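# Guide a ring along a buzz wire to its green end

## Task

Carry the ring along the wire to the green section at the far end and leave it hanging there by itself. Nothing, including the ring, may ever touch the thin part of the wire; any such contact fails at once. Finish by releasing the ring and pulling the gripper away, since a ring held in place only by the robot does not count.

## Robot and tools

Robot: one seven-joint xArm7 arm with a two-finger parallel gripper, and a single camera, cam_wrist (896x504), on the wrist. The fingers point along the gripper's +z axis and close along its y axis. The reported end_effector_position is the point between the closed finger pads, roughly 2 cm short of the fingertips; closing pushes the tips about 10 mm further along +z.

Frame: the scene frame has its origin on the table surface below the arm base, +z up, and +y to the left when facing along +x. Positions are in metres, orientations are quaternions written w first (qw, qx, qy, qz). The printed hand position can be slightly off, more so when the arm reaches far.

A row is always 8 numbers in this order: x, y, z, qw, qx, qy, qz, opening. x, y, z and the quaternion are an absolute pose for the gripper in the scene frame, not an offset. Opening runs from -1 (closed) to +1 (fully open, 0.084 m). Put the wanted quaternion in every row; do not copy the last reported one, which may have drifted.

execute_actions(actions, pictures): actions is a list holding at most one item. An empty list just reports the state. An item with "rows" (1 to 15 rows) and optional "steps" (up to 15, default 15) plays one row per control step of 1/30 s, repeating the last row if rows run out. An item with only "steps" (up to 300) is a wait counted from the previous result, so your thinking time eats into it. Set pictures false to skip images. A target more than 0.6 m from the last reported position along any gripper axis is refused, and then nothing is sent.

move(target, speed): target is one 8-number row (absolute pose plus opening). The gripper follows a straight path there, turning the short way. speed is in m/s, 0.002 to 0.5, default 0.25; rotation is capped at twice that in rad/s. The path lasts 0.5 to 10 s and is cut off at 10 s. The opening is commanded when the move starts. The path does not avoid obstacles, and the hand lags, can wander off the line, and can exceed speed, especially with the arm nearly straight. The result adds a move: line with the outcome (done, off_target, moving, held, fault) and the distance to target; limits=paced means the pose was clipped, limits=held means some steps were blocked and the arm may then jump quickly.

wait(seconds): 0 to 10 s, sends nothing new. zoom_image(camera, region): camera must be "cam_wrist", region is [x0, y0, x1, y1] in pixels of the latest image, at most 504 by 504. show_instructions shows the reference pages. read_manual gives licence texts. finished_scene(scene) ends the current scene (pass its number) and is final.

Control details: each step the commanded pose is clipped to within 70 mm and 16 degrees of the measured pose, then damped inverse kinematics follows it, favouring position over orientation. After an action the arm only continues to the last clipped pose, so for long distances check the reported pose and send the remainder. Joints move at most 3.14 rad/s. Joint ranges (rad), base outward: -6.283..6.283, -2.059..2.094, -6.283..6.283, -0.192..3.927, -6.283..6.283, -1.693..3.142, -6.283..6.283.

Result lines: the state line has pose and velocities; grip_measured is the actual finger opening on the command scale; to hold something, command an opening well below grip_measured (further below squeezes harder, about 24 N per pad maximum). "pose unreachable" and HELD steps mean the clearance check altered or dropped your command. Hand target shows where the controller is currently driving. Joint torques are raw drive outputs with offsets and noise. Camera calibration lines give K, distortion and T_world_to_cam; lines appear when values change.

Faults: if contact torque reaches a joint's load limit (46, 46, 27.6, 27.6, 27.6, 18.4, 18.4 N m, base outward, held weight included) the arm backs off and freezes for 10 s. Holding loads heats motors; MOTOR HOT warns from 65 °C, and at 80 °C an OVER-TEMPERATURE FAULT brakes the arm.

What to avoid: any contact of ring, fingers or arm with the thin wire; dropping the ring; fast moves into contact (impacts grow with speed and with how far the target lies beyond the contact); knocking anything off the table. A loose object may occasionally be nudged by an outside push. Time spent thinking lets the simulation run, so slow careful moves along the wire are preferred, ending with the ring resting on the green part, fingers opened and the gripper withdrawn.

Each tool is called as name([rows], argument=value, ...), one row to a line, values as JSON.

Reference images:

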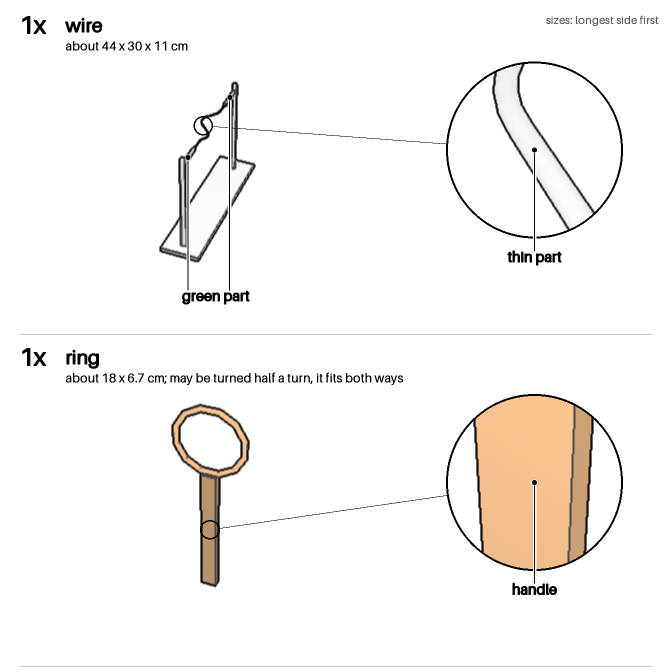

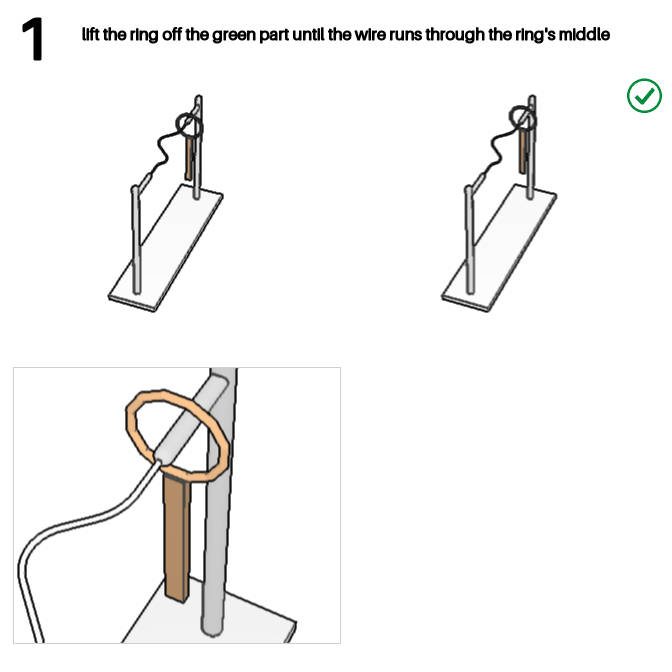

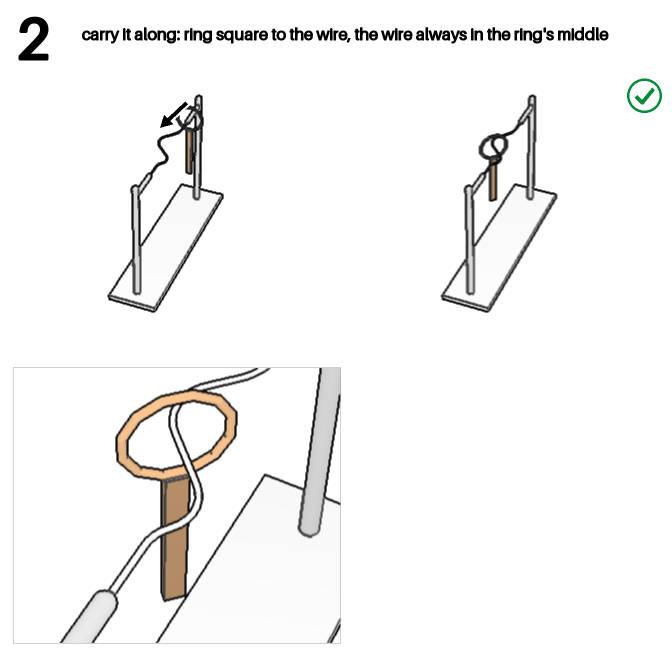

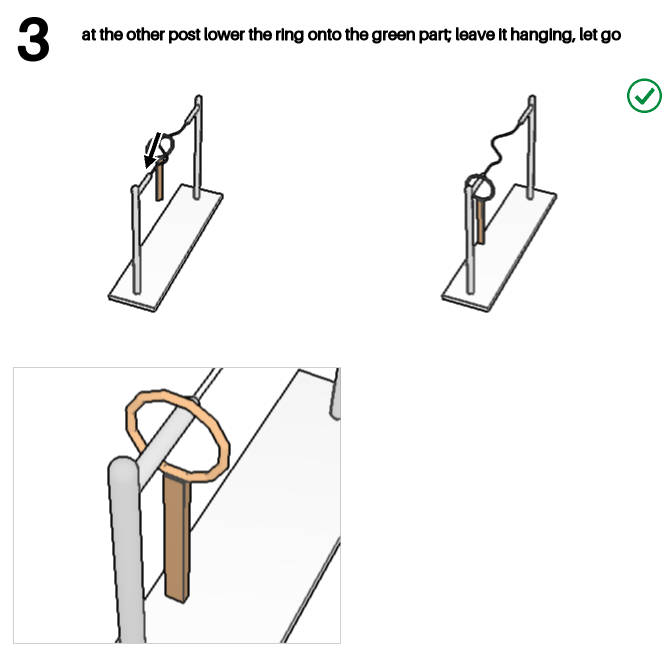

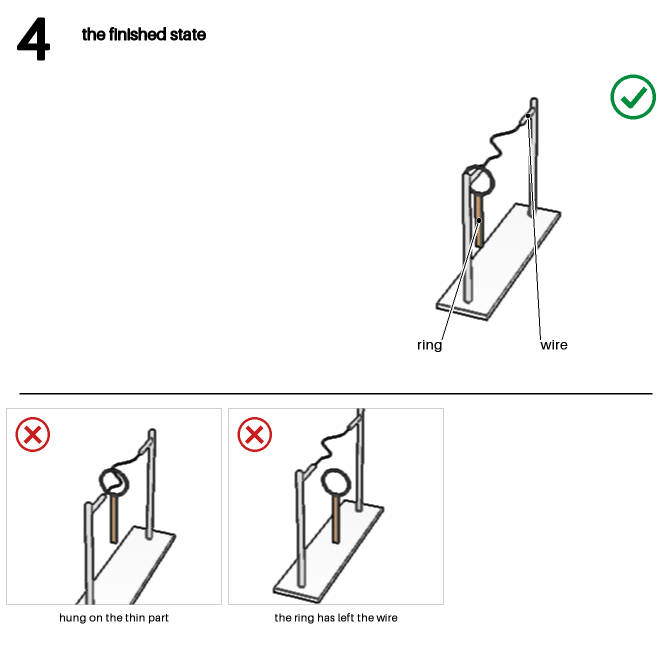

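## Session

execute_actions(actions=[])

Scene clock: 0.00 s of 4600.00 s.
end_effector_position=(+0.6483, -0.2432, +0.3879) grip_measured=+1.00 end_effector_quat_wxyz=(+0.188, +0.824, +0.533, +0.043) end_effector_velocity=(-0.000, +0.000, -0.001) end_effector_angular_velocity=(+0.000, +0.001, +0.002)
Joint positions: [-0.417  0.522  0.126  1.867 -0.281  1.03  -1.338  0.084]
Joint velocities: [-0.     0.    -0.    -0.001  0.001  0.    -0.002 -0.   ]
Joint torques (N m, as the arm reports them, + toward a larger angle): no reading
Motor temperatures (°C, as the motors report them): [34 28 30 29 29 30 27]
Hand target: +0.648, -0.243, +0.388; +0.188, +0.824, +0.533, +0.043

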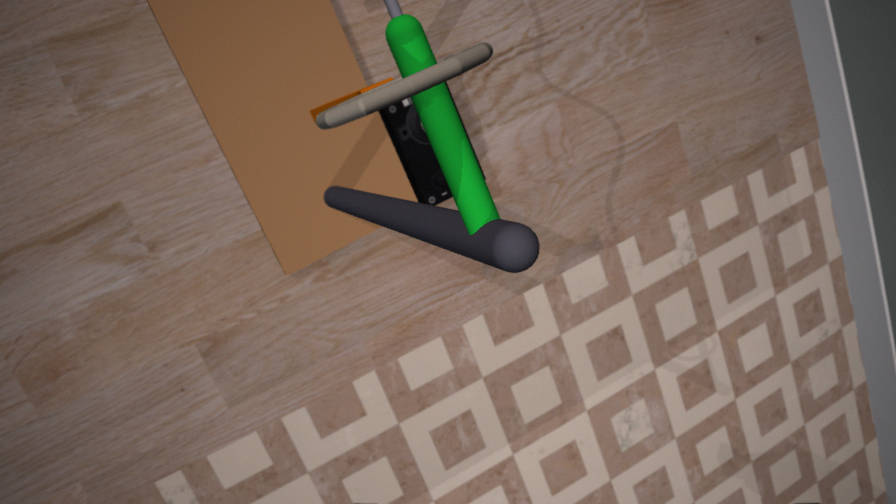

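move(target=[0.57,-0.05,0.47,0,0.985,0,0.174,1], speed=0.4)

Scene clock: 6.83 s of 4600.00 s.
end_effector_position=(+0.5699, -0.0502, +0.4692) grip_measured=+1.00 end_effector_quat_wxyz=(+0.001, +0.985, +0.001, +0.173) end_effector_velocity=(-0.000, +0.003, +0.002) end_effector_angular_velocity=(+0.002, -0.007, -0.005)
Joint positions: [-0.276  0.072  0.161  1.489  0.022  1.085 -0.102  0.084]
Joint velocities: [ 0.003 -0.008  0.002 -0.006  0.    -0.006  0.011  0.   ]
Joint torques (N m, as the arm reports them, + toward a larger angle): [  0.1  -31.01  -0.47  21.26   1.18  -1.55   0.91]
Motor temperatures (°C, as the motors report them): [34 28 30 29 29 30 27]
Hand target: +0.570, -0.050, +0.470; +0.001, +0.985, +0.000, +0.174
Off the commanded pose: 0.001 m, 0 deg.
After step 90, 1.73 s passed at rest.
move: done
camera_calibration (this result's frames):
cam_wrist: T_world_to_cam=[[0.0164286, -0.999229, 0.0356489, -0.0520619], [-0.94134, -0.0274762, -0.336339, 0.756491], [0.33706, -0.0280322, -0.941066, 0.376713], [0, 0, 0, 1]] pos_world=[0.585996, -0.0206762, 0.610805]

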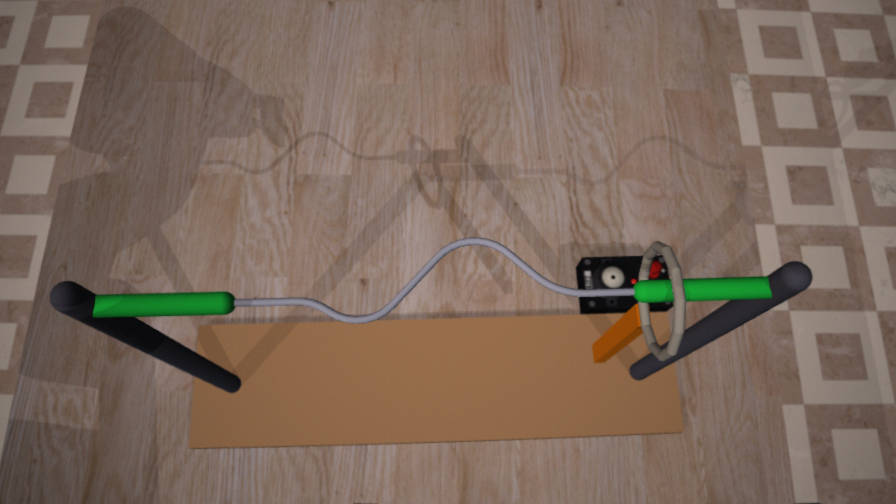

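move(target=[0.52,-0.05,0.21,0,0.7071,0,0.7071,1], speed=0.3)

Scene clock: 12.37 s of 4600.00 s.
end_effector_position=(+0.5213, -0.0503, +0.2109) grip_measured=+1.00 end_effector_quat_wxyz=(-0.001, +0.708, -0.001, +0.707) end_effector_velocity=(-0.001, +0.001, -0.002) end_effector_angular_velocity=(-0.004, -0.022, -0.007)
Joint positions: [-0.582  1.029  0.377  0.735 -0.337 -1.692 -0.386  0.084]
Joint velocities: [-0.111  0.068  0.115  0.009 -0.05  -0.001 -0.127  0.   ]
Joint torques (N m, as the arm reports them, + toward a larger angle): [  1.04 -32.23   5.     3.19   0.46  -1.4    0.75]
Motor temperatures (°C, as the motors report them): [34 28 30 29 29 30 27]
Hand target: +0.521, -0.050, +0.211; -0.001, +0.707, -0.001, +0.707
Off the commanded pose: 0.002 m, 0 deg.
joint sent to its limit — the command would take joint 6 (wrist pitch) past its lower limit, so that joint was sent only as far as its limit.
move: done
camera_calibration (this result's frames):
cam_wrist: T_world_to_cam=[[-0.026337, -0.999358, 0.0242768, -0.0174866], [-0.00688817, -0.0241032, -0.999686, 0.276804], [0.999629, -0.0264959, -0.00624895, -0.39248], [0, 0, 0, 1]] pos_world=[0.39378, -0.0212027, 0.274689]

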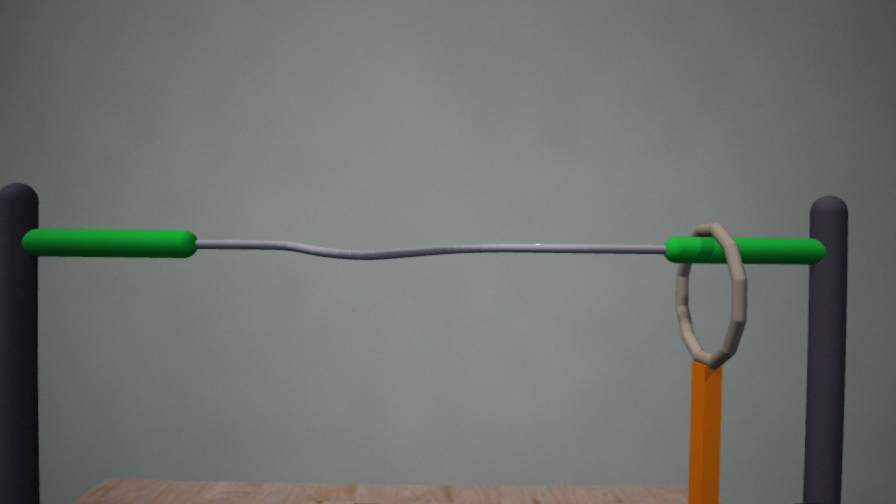

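move(target=[0.62,-0.148,0.17,0,0.7071,0,0.7071,0])

Scene clock: 20.40 s of 4600.00 s.
end_effector_position=(+0.6199, -0.1482, +0.1704) grip_measured=-0.01 end_effector_quat_wxyz=(+0.000, +0.707, -0.000, +0.707) end_effector_velocity=(+0.001, -0.002, -0.001) end_effector_angular_velocity=(-0.001, -0.000, -0.000)
Joint positions: [-0.656  1.208  0.28   1.24  -0.516 -1.386 -0.204  0.044]
Joint velocities: [-0.001  0.004 -0.001  0.009 -0.003  0.004  0.002  0.   ]
Joint torques (N m, as the arm reports them, + toward a larger angle): [  0.32 -40.79   5.58   8.3    0.58  -1.44   0.74]
Motor temperatures (°C, as the motors report them): [34 28 30 29 29 30 27]
Hand target: +0.620, -0.148, +0.170; +0.000, +0.707, -0.000, +0.707
Off the commanded pose: 0.000 m, 0 deg.
After step 90, 3.80 s passed at rest.
move: done
camera_calibration (this result's frames):
cam_wrist: T_world_to_cam=[[-0.027601, -0.999271, 0.0263805, -0.111251], [-0.00539678, -0.0262412, -0.999641, 0.23333], [0.999604, -0.0277335, -0.00466856, -0.494319], [0, 0, 0, 1]] pos_world=[0.492312, -0.118756, 0.233874]

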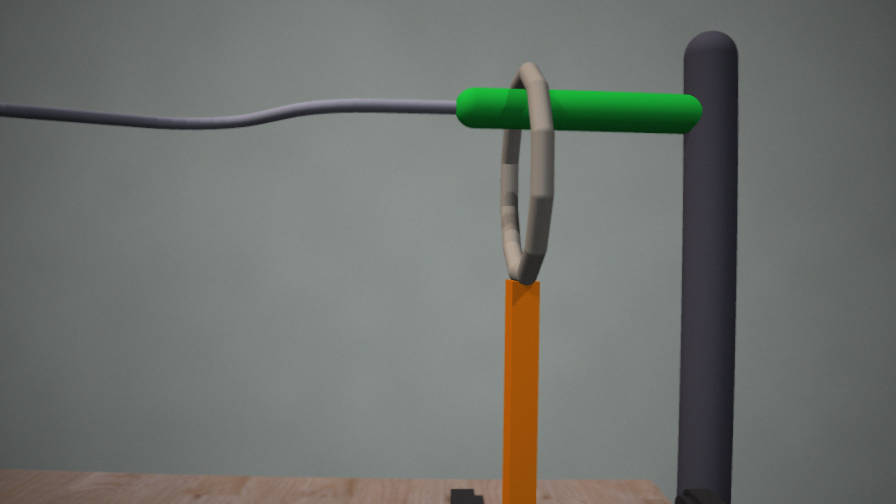

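move(target=[0.69,-0.147,0.17,0,0.7071,0,0.7071,0], speed=0.1)

move(target=[0.69,-0.147,0.17,0,0.7071,0,0.7071,-1])

move(target=[0.69,-0.147,0.189,0,0.7071,0,0.7071,-1], speed=0.05)

Scene clock: 23.50 s of 4600.00 s.
end_effector_position=(+0.6898, -0.1474, +0.1701) grip_measured=-0.01 end_effector_quat_wxyz=(+0.000, +0.707, -0.000, +0.707) end_effector_velocity=(+0.002, +0.001, +0.001) end_effector_angular_velocity=(+0.001, -0.002, +0.003)
Joint positions: [-0.595  1.305  0.316  1.525 -0.491 -1.209 -0.161  0.044]
Joint velocities: [ 0.002  0.003  0.001  0.009 -0.003  0.004  0.004  0.   ]
Joint torques (N m, as the arm reports them, + toward a larger angle): [ -0.3  -44.99   6.01  10.76   0.44  -1.39   0.69]
Motor temperatures (°C, as the motors report them): [34 28 30 29 29 30 27]
Hand target: +0.690, -0.147, +0.170; +0.000, +0.707, -0.000, +0.707
Off the commanded pose: 0.000 m, 0 deg.
move: done
camera_calibration (this result's frames):
cam_wrist: T_world_to_cam=[[-0.0274436, -0.999277, 0.0262936, -0.108582], [-0.00558497, -0.0261498, -0.999642, 0.233607], [0.999608, -0.0275806, -0.00486329, -0.564101], [0, 0, 0, 1]] pos_world=[0.562205, -0.117953, 0.233635]

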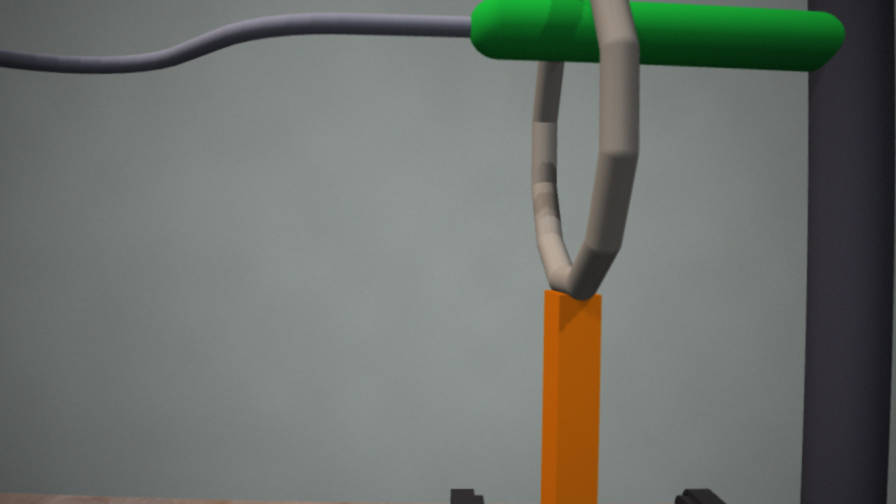

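Scene clock: 24.20 s of 4600.00 s.
end_effector_position=(+0.6900, -0.1471, +0.1701) grip_measured=-0.82 end_effector_quat_wxyz=(+0.000, +0.707, -0.000, +0.707) end_effector_velocity=(+0.000, -0.000, +0.001) end_effector_angular_velocity=(-0.000, -0.002, -0.000)
Joint positions: [-0.595  1.306  0.316  1.526 -0.491 -1.209 -0.161  0.008]
Joint velocities: [ 0.    -0.001 -0.     0.001  0.     0.     0.001 -0.   ]
Joint torques (N m, as the arm reports them, + toward a larger angle): [  0.11 -44.95   6.08  11.02   0.58  -1.34   0.73]
Motor temperatures (°C, as the motors report them): [34 28 30 29 29 30 27]
Hand target: +0.690, -0.147, +0.170; +0.000, +0.707, -0.000, +0.707
Off the commanded pose: 0.000 m, 0 deg.
move: done
camera_calibration (this result's frames):
cam_wrist: T_world_to_cam=[[-0.0270574, -0.999285, 0.0264171, -0.108557], [-0.00519467, -0.0262859, -0.999641, 0.233281], [0.99962, -0.0271849, -0.00447973, -0.564329], [0, 0, 0, 1]] pos_world=[0.562389, -0.117688, 0.233536]

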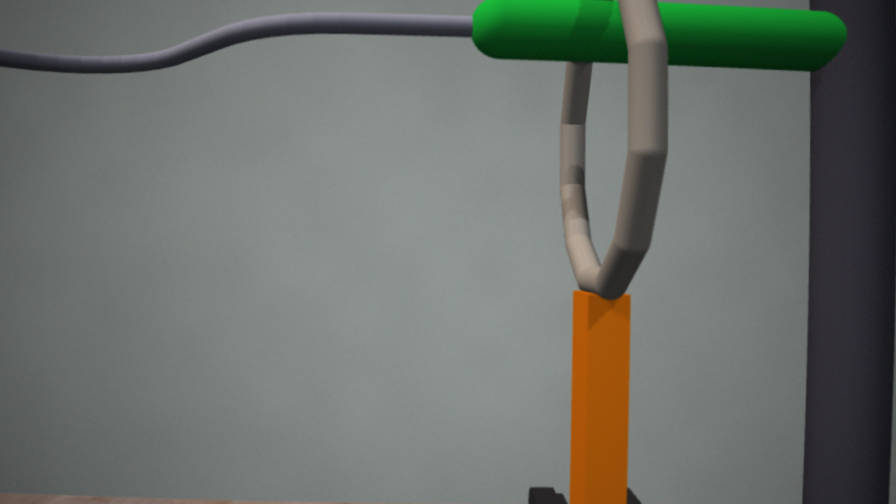

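Scene clock: 25.00 s of 4600.00 s.
end_effector_position=(+0.6899, -0.1469, +0.1887) grip_measured=-0.82 end_effector_quat_wxyz=(-0.000, +0.707, +0.000, +0.707) end_effector_velocity=(-0.001, +0.000, -0.001) end_effector_angular_velocity=(+0.001, +0.004, +0.000)
Joint positions: [-0.601  1.249  0.321  1.477 -0.48  -1.201 -0.159  0.008]
Joint velocities: [-0.001 -0.003 -0.    -0.006  0.001  0.001 -0.    -0.   ]
Joint torques (N m, as the arm reports them, + toward a larger angle): [ -0.2  -45.38   6.42  11.45   0.61  -1.42   0.91]
Motor temperatures (°C, as the motors report them): [34 28 30 29 29 30 27]
Hand target: +0.690, -0.147, +0.189; -0.000, +0.707, +0.000, +0.707
Off the commanded pose: 0.000 m, 0 deg.
move: done
camera_calibration (this result's frames):
cam_wrist: T_world_to_cam=[[-0.0267662, -0.999292, 0.0264532, -0.109113], [-0.00553677, -0.0263141, -0.999638, 0.252149], [0.999626, -0.026903, -0.00482852, -0.564042], [0, 0, 0, 1]] pos_world=[0.562307, -0.117575, 0.252221]

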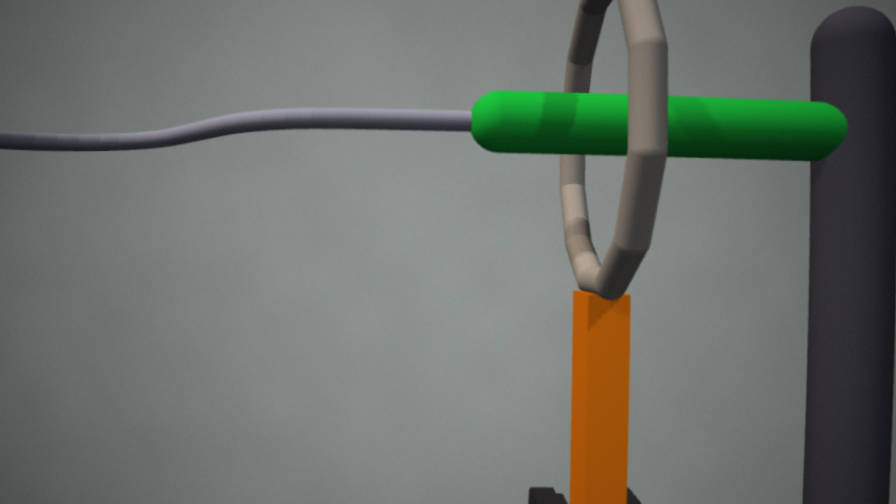

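move(target=[0.692,-0.088,0.189,0,0.7071,0,0.7071,-1], speed=0.08)

move(target=[0.712,-0.034,0.188,0,0.7071,0,0.7071,-1], speed=0.08)

Scene clock: 29.60 s of 4600.00 s.
end_effector_position=(+0.6920, -0.0886, +0.1890) grip_measured=-0.82 end_effector_quat_wxyz=(+0.000, +0.707, -0.000, +0.707) end_effector_velocity=(+0.000, +0.002, +0.001) end_effector_angular_velocity=(-0.003, -0.001, -0.000)
Joint positions: [-0.509  1.238  0.367  1.416 -0.352 -1.249 -0.256  0.008]
Joint velocities: [ 0.003 -0.001  0.001 -0.001  0.004 -0.002 -0.005 -0.   ]
Joint torques (N m, as the arm reports them, + toward a larger angle): [ -0.2  -44.05   6.67  10.7    0.58  -1.26   0.65]
Motor temperatures (°C, as the motors report them): [34 28 30 29 29 30 27]
Hand target: +0.692, -0.088, +0.189; -0.000, +0.707, -0.000, +0.707
Off the commanded pose: 0.001 m, 0 deg.
After step 90, 0.47 s passed at rest.
move: done
camera_calibration (this result's frames):
cam_wrist: T_world_to_cam=[[-0.0272991, -0.999274, 0.026561, -0.0504054], [-0.00538247, -0.0264235, -0.999636, 0.253842], [0.999613, -0.0274321, -0.00465723, -0.564657], [0, 0, 0, 1]] pos_world=[0.564429, -0.0591511, 0.252459]

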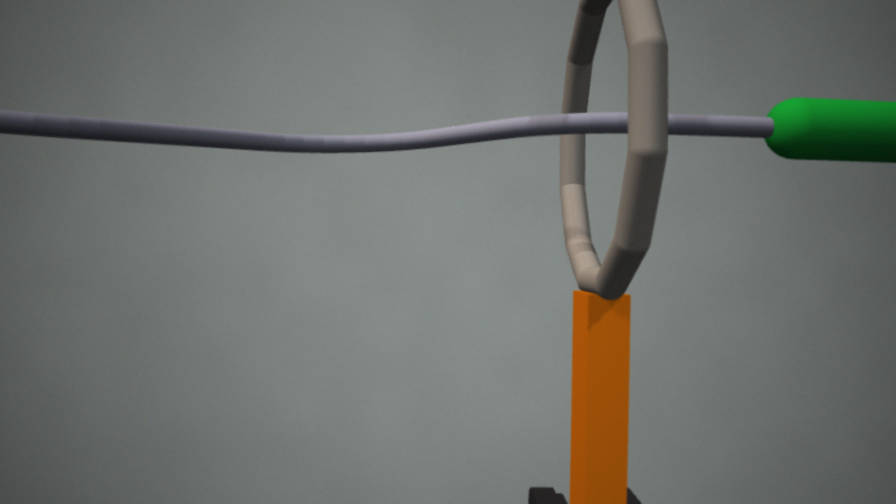

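Scene clock: 30.70 s of 4600.00 s.
end_effector_position=(+0.7119, -0.0347, +0.1880) grip_measured=-0.82 end_effector_quat_wxyz=(+0.000, +0.707, -0.000, +0.707) end_effector_velocity=(+0.001, +0.001, -0.000) end_effector_angular_velocity=(-0.001, +0.001, -0.003)
Joint positions: [-0.404  1.275  0.417  1.48  -0.24  -1.235 -0.332  0.008]
Joint velocities: [ 0.004  0.003  0.001  0.006  0.006  0.002 -0.004 -0.   ]
Joint torques (N m, as the arm reports them, + toward a larger angle): [  0.01 -44.85   7.41  10.95   0.19  -1.37   0.73]
Motor temperatures (°C, as the motors report them): [34 28 30 29 29 30 27]
Hand target: +0.712, -0.034, +0.188; -0.000, +0.707, -0.000, +0.707
Off the commanded pose: 0.001 m, 0 deg.
move: done
camera_calibration (this result's frames):
cam_wrist: T_world_to_cam=[[-0.0274733, -0.999271, 0.0264956, 0.00414817], [-0.00545771, -0.0263553, -0.999638, 0.254475], [0.999608, -0.0276079, -0.00472966, -0.583087], [0, 0, 0, 1]] pos_world=[0.584361, -0.00524591, 0.251515]

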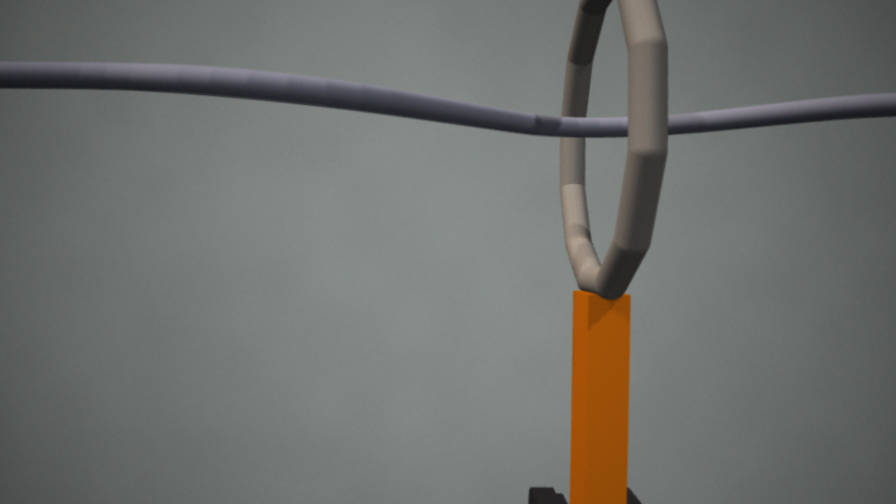

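move(target=[0.675,0.025,0.186,0,0.7071,0,0.7071,-1], speed=0.08)

move(target=[0.677,0.118,0.188,0,0.7071,0,0.7071,-1], speed=0.08)

Scene clock: 33.13 s of 4600.00 s.
end_effector_position=(+0.6753, +0.0246, +0.1860) grip_measured=-0.82 end_effector_quat_wxyz=(+0.000, +0.707, -0.000, +0.707) end_effector_velocity=(-0.001, +0.001, +0.000) end_effector_angular_velocity=(+0.001, +0.001, -0.001)
Joint positions: [-0.331  1.248  0.466  1.333 -0.131 -1.374 -0.42   0.008]
Joint velocities: [ 0.002 -0.002  0.002 -0.006  0.004 -0.005 -0.002  0.   ]
Joint torques (N m, as the arm reports them, + toward a larger angle): [  0.22 -41.94   8.3    9.3    0.41  -1.22   0.68]
Motor temperatures (°C, as the motors report them): [34 28 30 29 29 30 27]
Hand target: +0.675, +0.025, +0.186; -0.000, +0.707, +0.000, +0.707
Off the commanded pose: 0.000 m, 0 deg.
move: done
camera_calibration (this result's frames):
cam_wrist: T_world_to_cam=[[-0.0272181, -0.999277, 0.0265387, 0.0622715], [-0.00518147, -0.0264071, -0.999638, 0.25362], [0.999616, -0.0273458, -0.00445897, -0.544846], [0, 0, 0, 1]] pos_world=[0.547646, 0.0540247, 0.249446]

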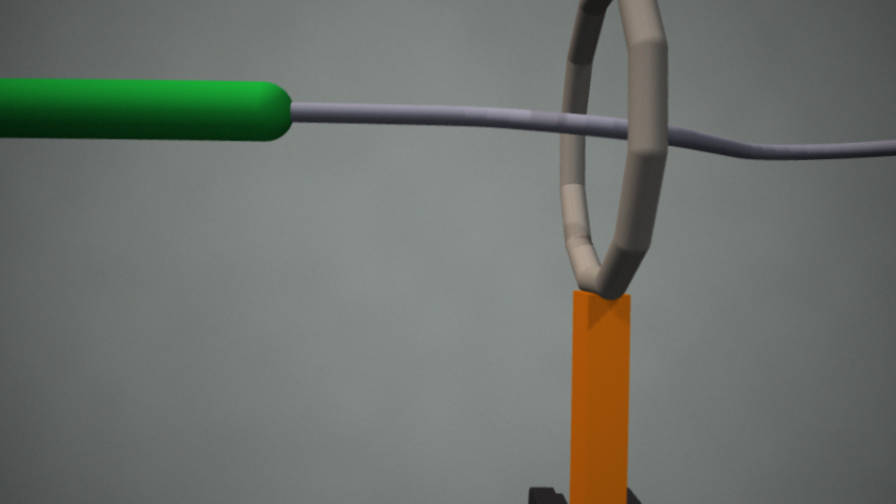

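Scene clock: 34.67 s of 4600.00 s.
end_effector_position=(+0.6772, +0.1174, +0.1880) grip_measured=-0.82 end_effector_quat_wxyz=(+0.000, +0.707, -0.000, +0.707) end_effector_velocity=(+0.000, +0.002, +0.000) end_effector_angular_velocity=(-0.000, -0.000, -0.001)
Joint positions: [-0.156  1.301  0.553  1.431  0.034 -1.399 -0.535  0.008]
Joint velocities: [ 0.005  0.002  0.002  0.005  0.005 -0.    -0.003 -0.   ]
Joint torques (N m, as the arm reports them, + toward a larger angle): [ -0.23 -43.02   9.3    9.43   0.16  -1.32   0.66]
Motor temperatures (°C, as the motors report them): [34 28 30 29 29 30 27]
Hand target: +0.677, +0.118, +0.188; -0.000, +0.707, -0.000, +0.707
Off the commanded pose: 0.001 m, 0 deg.
move: done
camera_calibration (this result's frames):
cam_wrist: T_world_to_cam=[[-0.0274417, -0.999277, 0.0263138, 0.155143], [-0.00548091, -0.026173, -0.999642, 0.258289], [0.999608, -0.0275761, -0.00475871, -0.544122], [0, 0, 0, 1]] pos_world=[0.549582, 0.146786, 0.251525]

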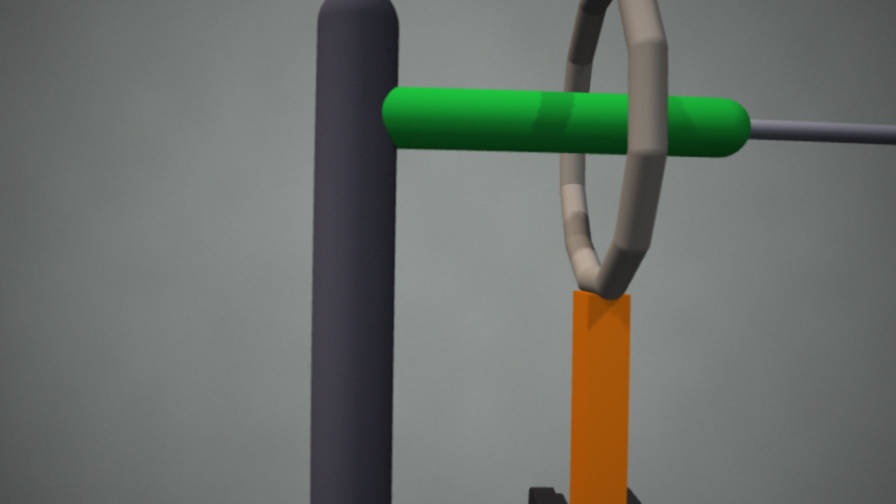

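move(target=[0.677,0.118,0.1705,0,0.7071,0,0.7071,-1], speed=0.04)

move(target=[0.677,0.118,0.1705,0,0.7071,0,0.7071,-0.2])

move(target=[0.57,0.118,0.1705,0,0.74,0,0.6726,-0.2], speed=0.15)

Scene clock: 37.27 s of 4600.00 s.
end_effector_position=(+0.6771, +0.1180, +0.1707) grip_measured=-0.82 end_effector_quat_wxyz=(-0.000, +0.707, -0.000, +0.707) end_effector_velocity=(+0.001, +0.000, +0.000) end_effector_angular_velocity=(+0.001, -0.003, +0.000)
Joint positions: [-0.143  1.35   0.539  1.474  0.017 -1.405 -0.527  0.008]
Joint velocities: [ 0.001  0.003 -0.001  0.006 -0.002  0.     0.001 -0.   ]
Joint torques (N m, as the arm reports them, + toward a larger angle): [ -0.42 -43.54   9.08   9.2   -0.02  -1.08   0.54]
Motor temperatures (°C, as the motors report them): [34 28 30 29 29 30 27]
Hand target: +0.677, +0.118, +0.170; +0.000, +0.707, -0.000, +0.707
Off the commanded pose: 0.000 m, 0 deg.
move: done
camera_calibration (this result's frames):
cam_wrist: T_world_to_cam=[[-0.0271446, -0.999287, 0.0262336, 0.155998], [-0.00518842, -0.0261021, -0.999646, 0.240847], [0.999618, -0.0272711, -0.00447619, -0.544207], [0, 0, 0, 1]] pos_world=[0.549483, 0.147333, 0.234233]

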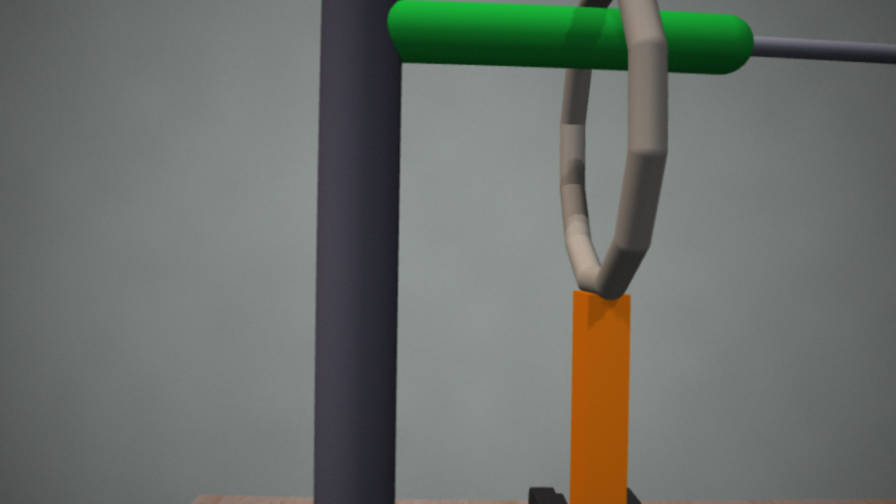

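Scene clock: 37.97 s of 4600.00 s.
end_effector_position=(+0.6770, +0.1180, +0.1705) grip_measured=-0.21 end_effector_quat_wxyz=(+0.000, +0.707, -0.000, +0.707) end_effector_velocity=(+0.000, -0.000, -0.000) end_effector_angular_velocity=(+0.001, +0.001, -0.000)
Joint positions: [-0.143  1.351  0.539  1.474  0.016 -1.405 -0.527  0.035]
Joint velocities: [-0.    -0.001  0.    -0.001  0.001  0.001  0.001 -0.   ]
Joint torques (N m, as the arm reports them, + toward a larger angle): [ -0.19 -43.27   8.88   9.23   0.38  -1.13   0.65]
Motor temperatures (°C, as the motors report them): [34 28 30 29 29 30 27]
Hand target: +0.677, +0.118, +0.170; +0.000, +0.707, -0.000, +0.707
Off the commanded pose: 0.000 m, 0 deg.
move: done
camera_calibration (this result's frames):
cam_wrist: T_world_to_cam=[[-0.0269786, -0.999287, 0.0264016, 0.15589], [-0.00528079, -0.0262684, -0.999641, 0.240696], [0.999622, -0.0271083, -0.00456834, -0.544124], [0, 0, 0, 1]] pos_world=[0.549396, 0.147351, 0.234008]

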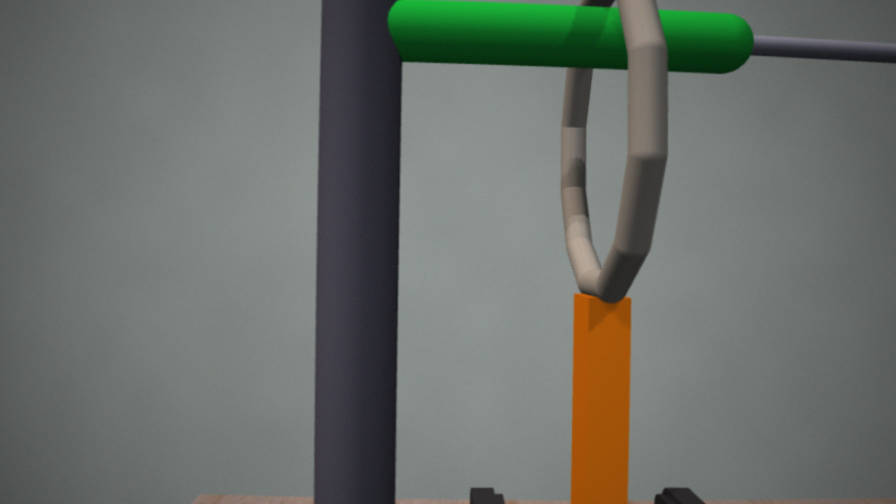

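Scene clock: 39.20 s of 4600.00 s.
end_effector_position=(+0.5702, +0.1183, +0.1703) grip_measured=-0.21 end_effector_quat_wxyz=(-0.000, +0.740, +0.000, +0.673) end_effector_velocity=(-0.002, +0.000, -0.000) end_effector_angular_velocity=(+0.001, +0.002, +0.000)
Joint positions: [-0.21   1.209  0.586  1.013  0.094 -1.63  -0.532  0.035]
Joint velocities: [-0.001 -0.002  0.001 -0.009  0.001 -0.005  0.001 -0.   ]
Joint torques (N m, as the arm reports them, + toward a larger angle): [ -0.16 -35.67   9.07   5.28   0.25  -1.49   0.65]
Motor temperatures (°C, as the motors report them): [34 28 30 29 29 30 27]
Hand target: +0.570, +0.118, +0.170; -0.000, +0.740, +0.000, +0.673
Off the commanded pose: 0.000 m, 0 deg.
move: done
camera_calibration (this result's frames):
cam_wrist: T_world_to_cam=[[-0.0240915, -0.999288, 0.0290322, 0.151184], [-0.0999001, -0.0264889, -0.994645, 0.293066], [0.994706, -0.0268628, -0.0991909, -0.418465], [0, 0, 0, 1]] pos_world=[0.44917, 0.147598, 0.245599]

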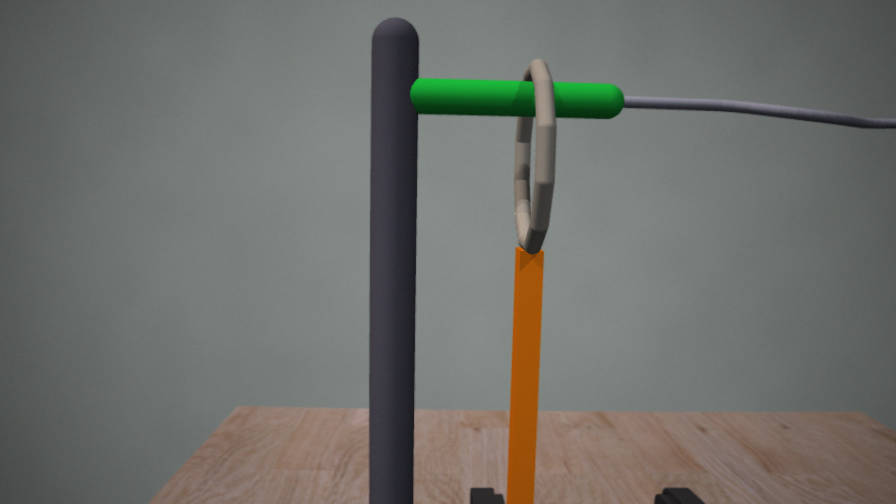

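finished_scene(scene=1)

The scene is finished: the task was done.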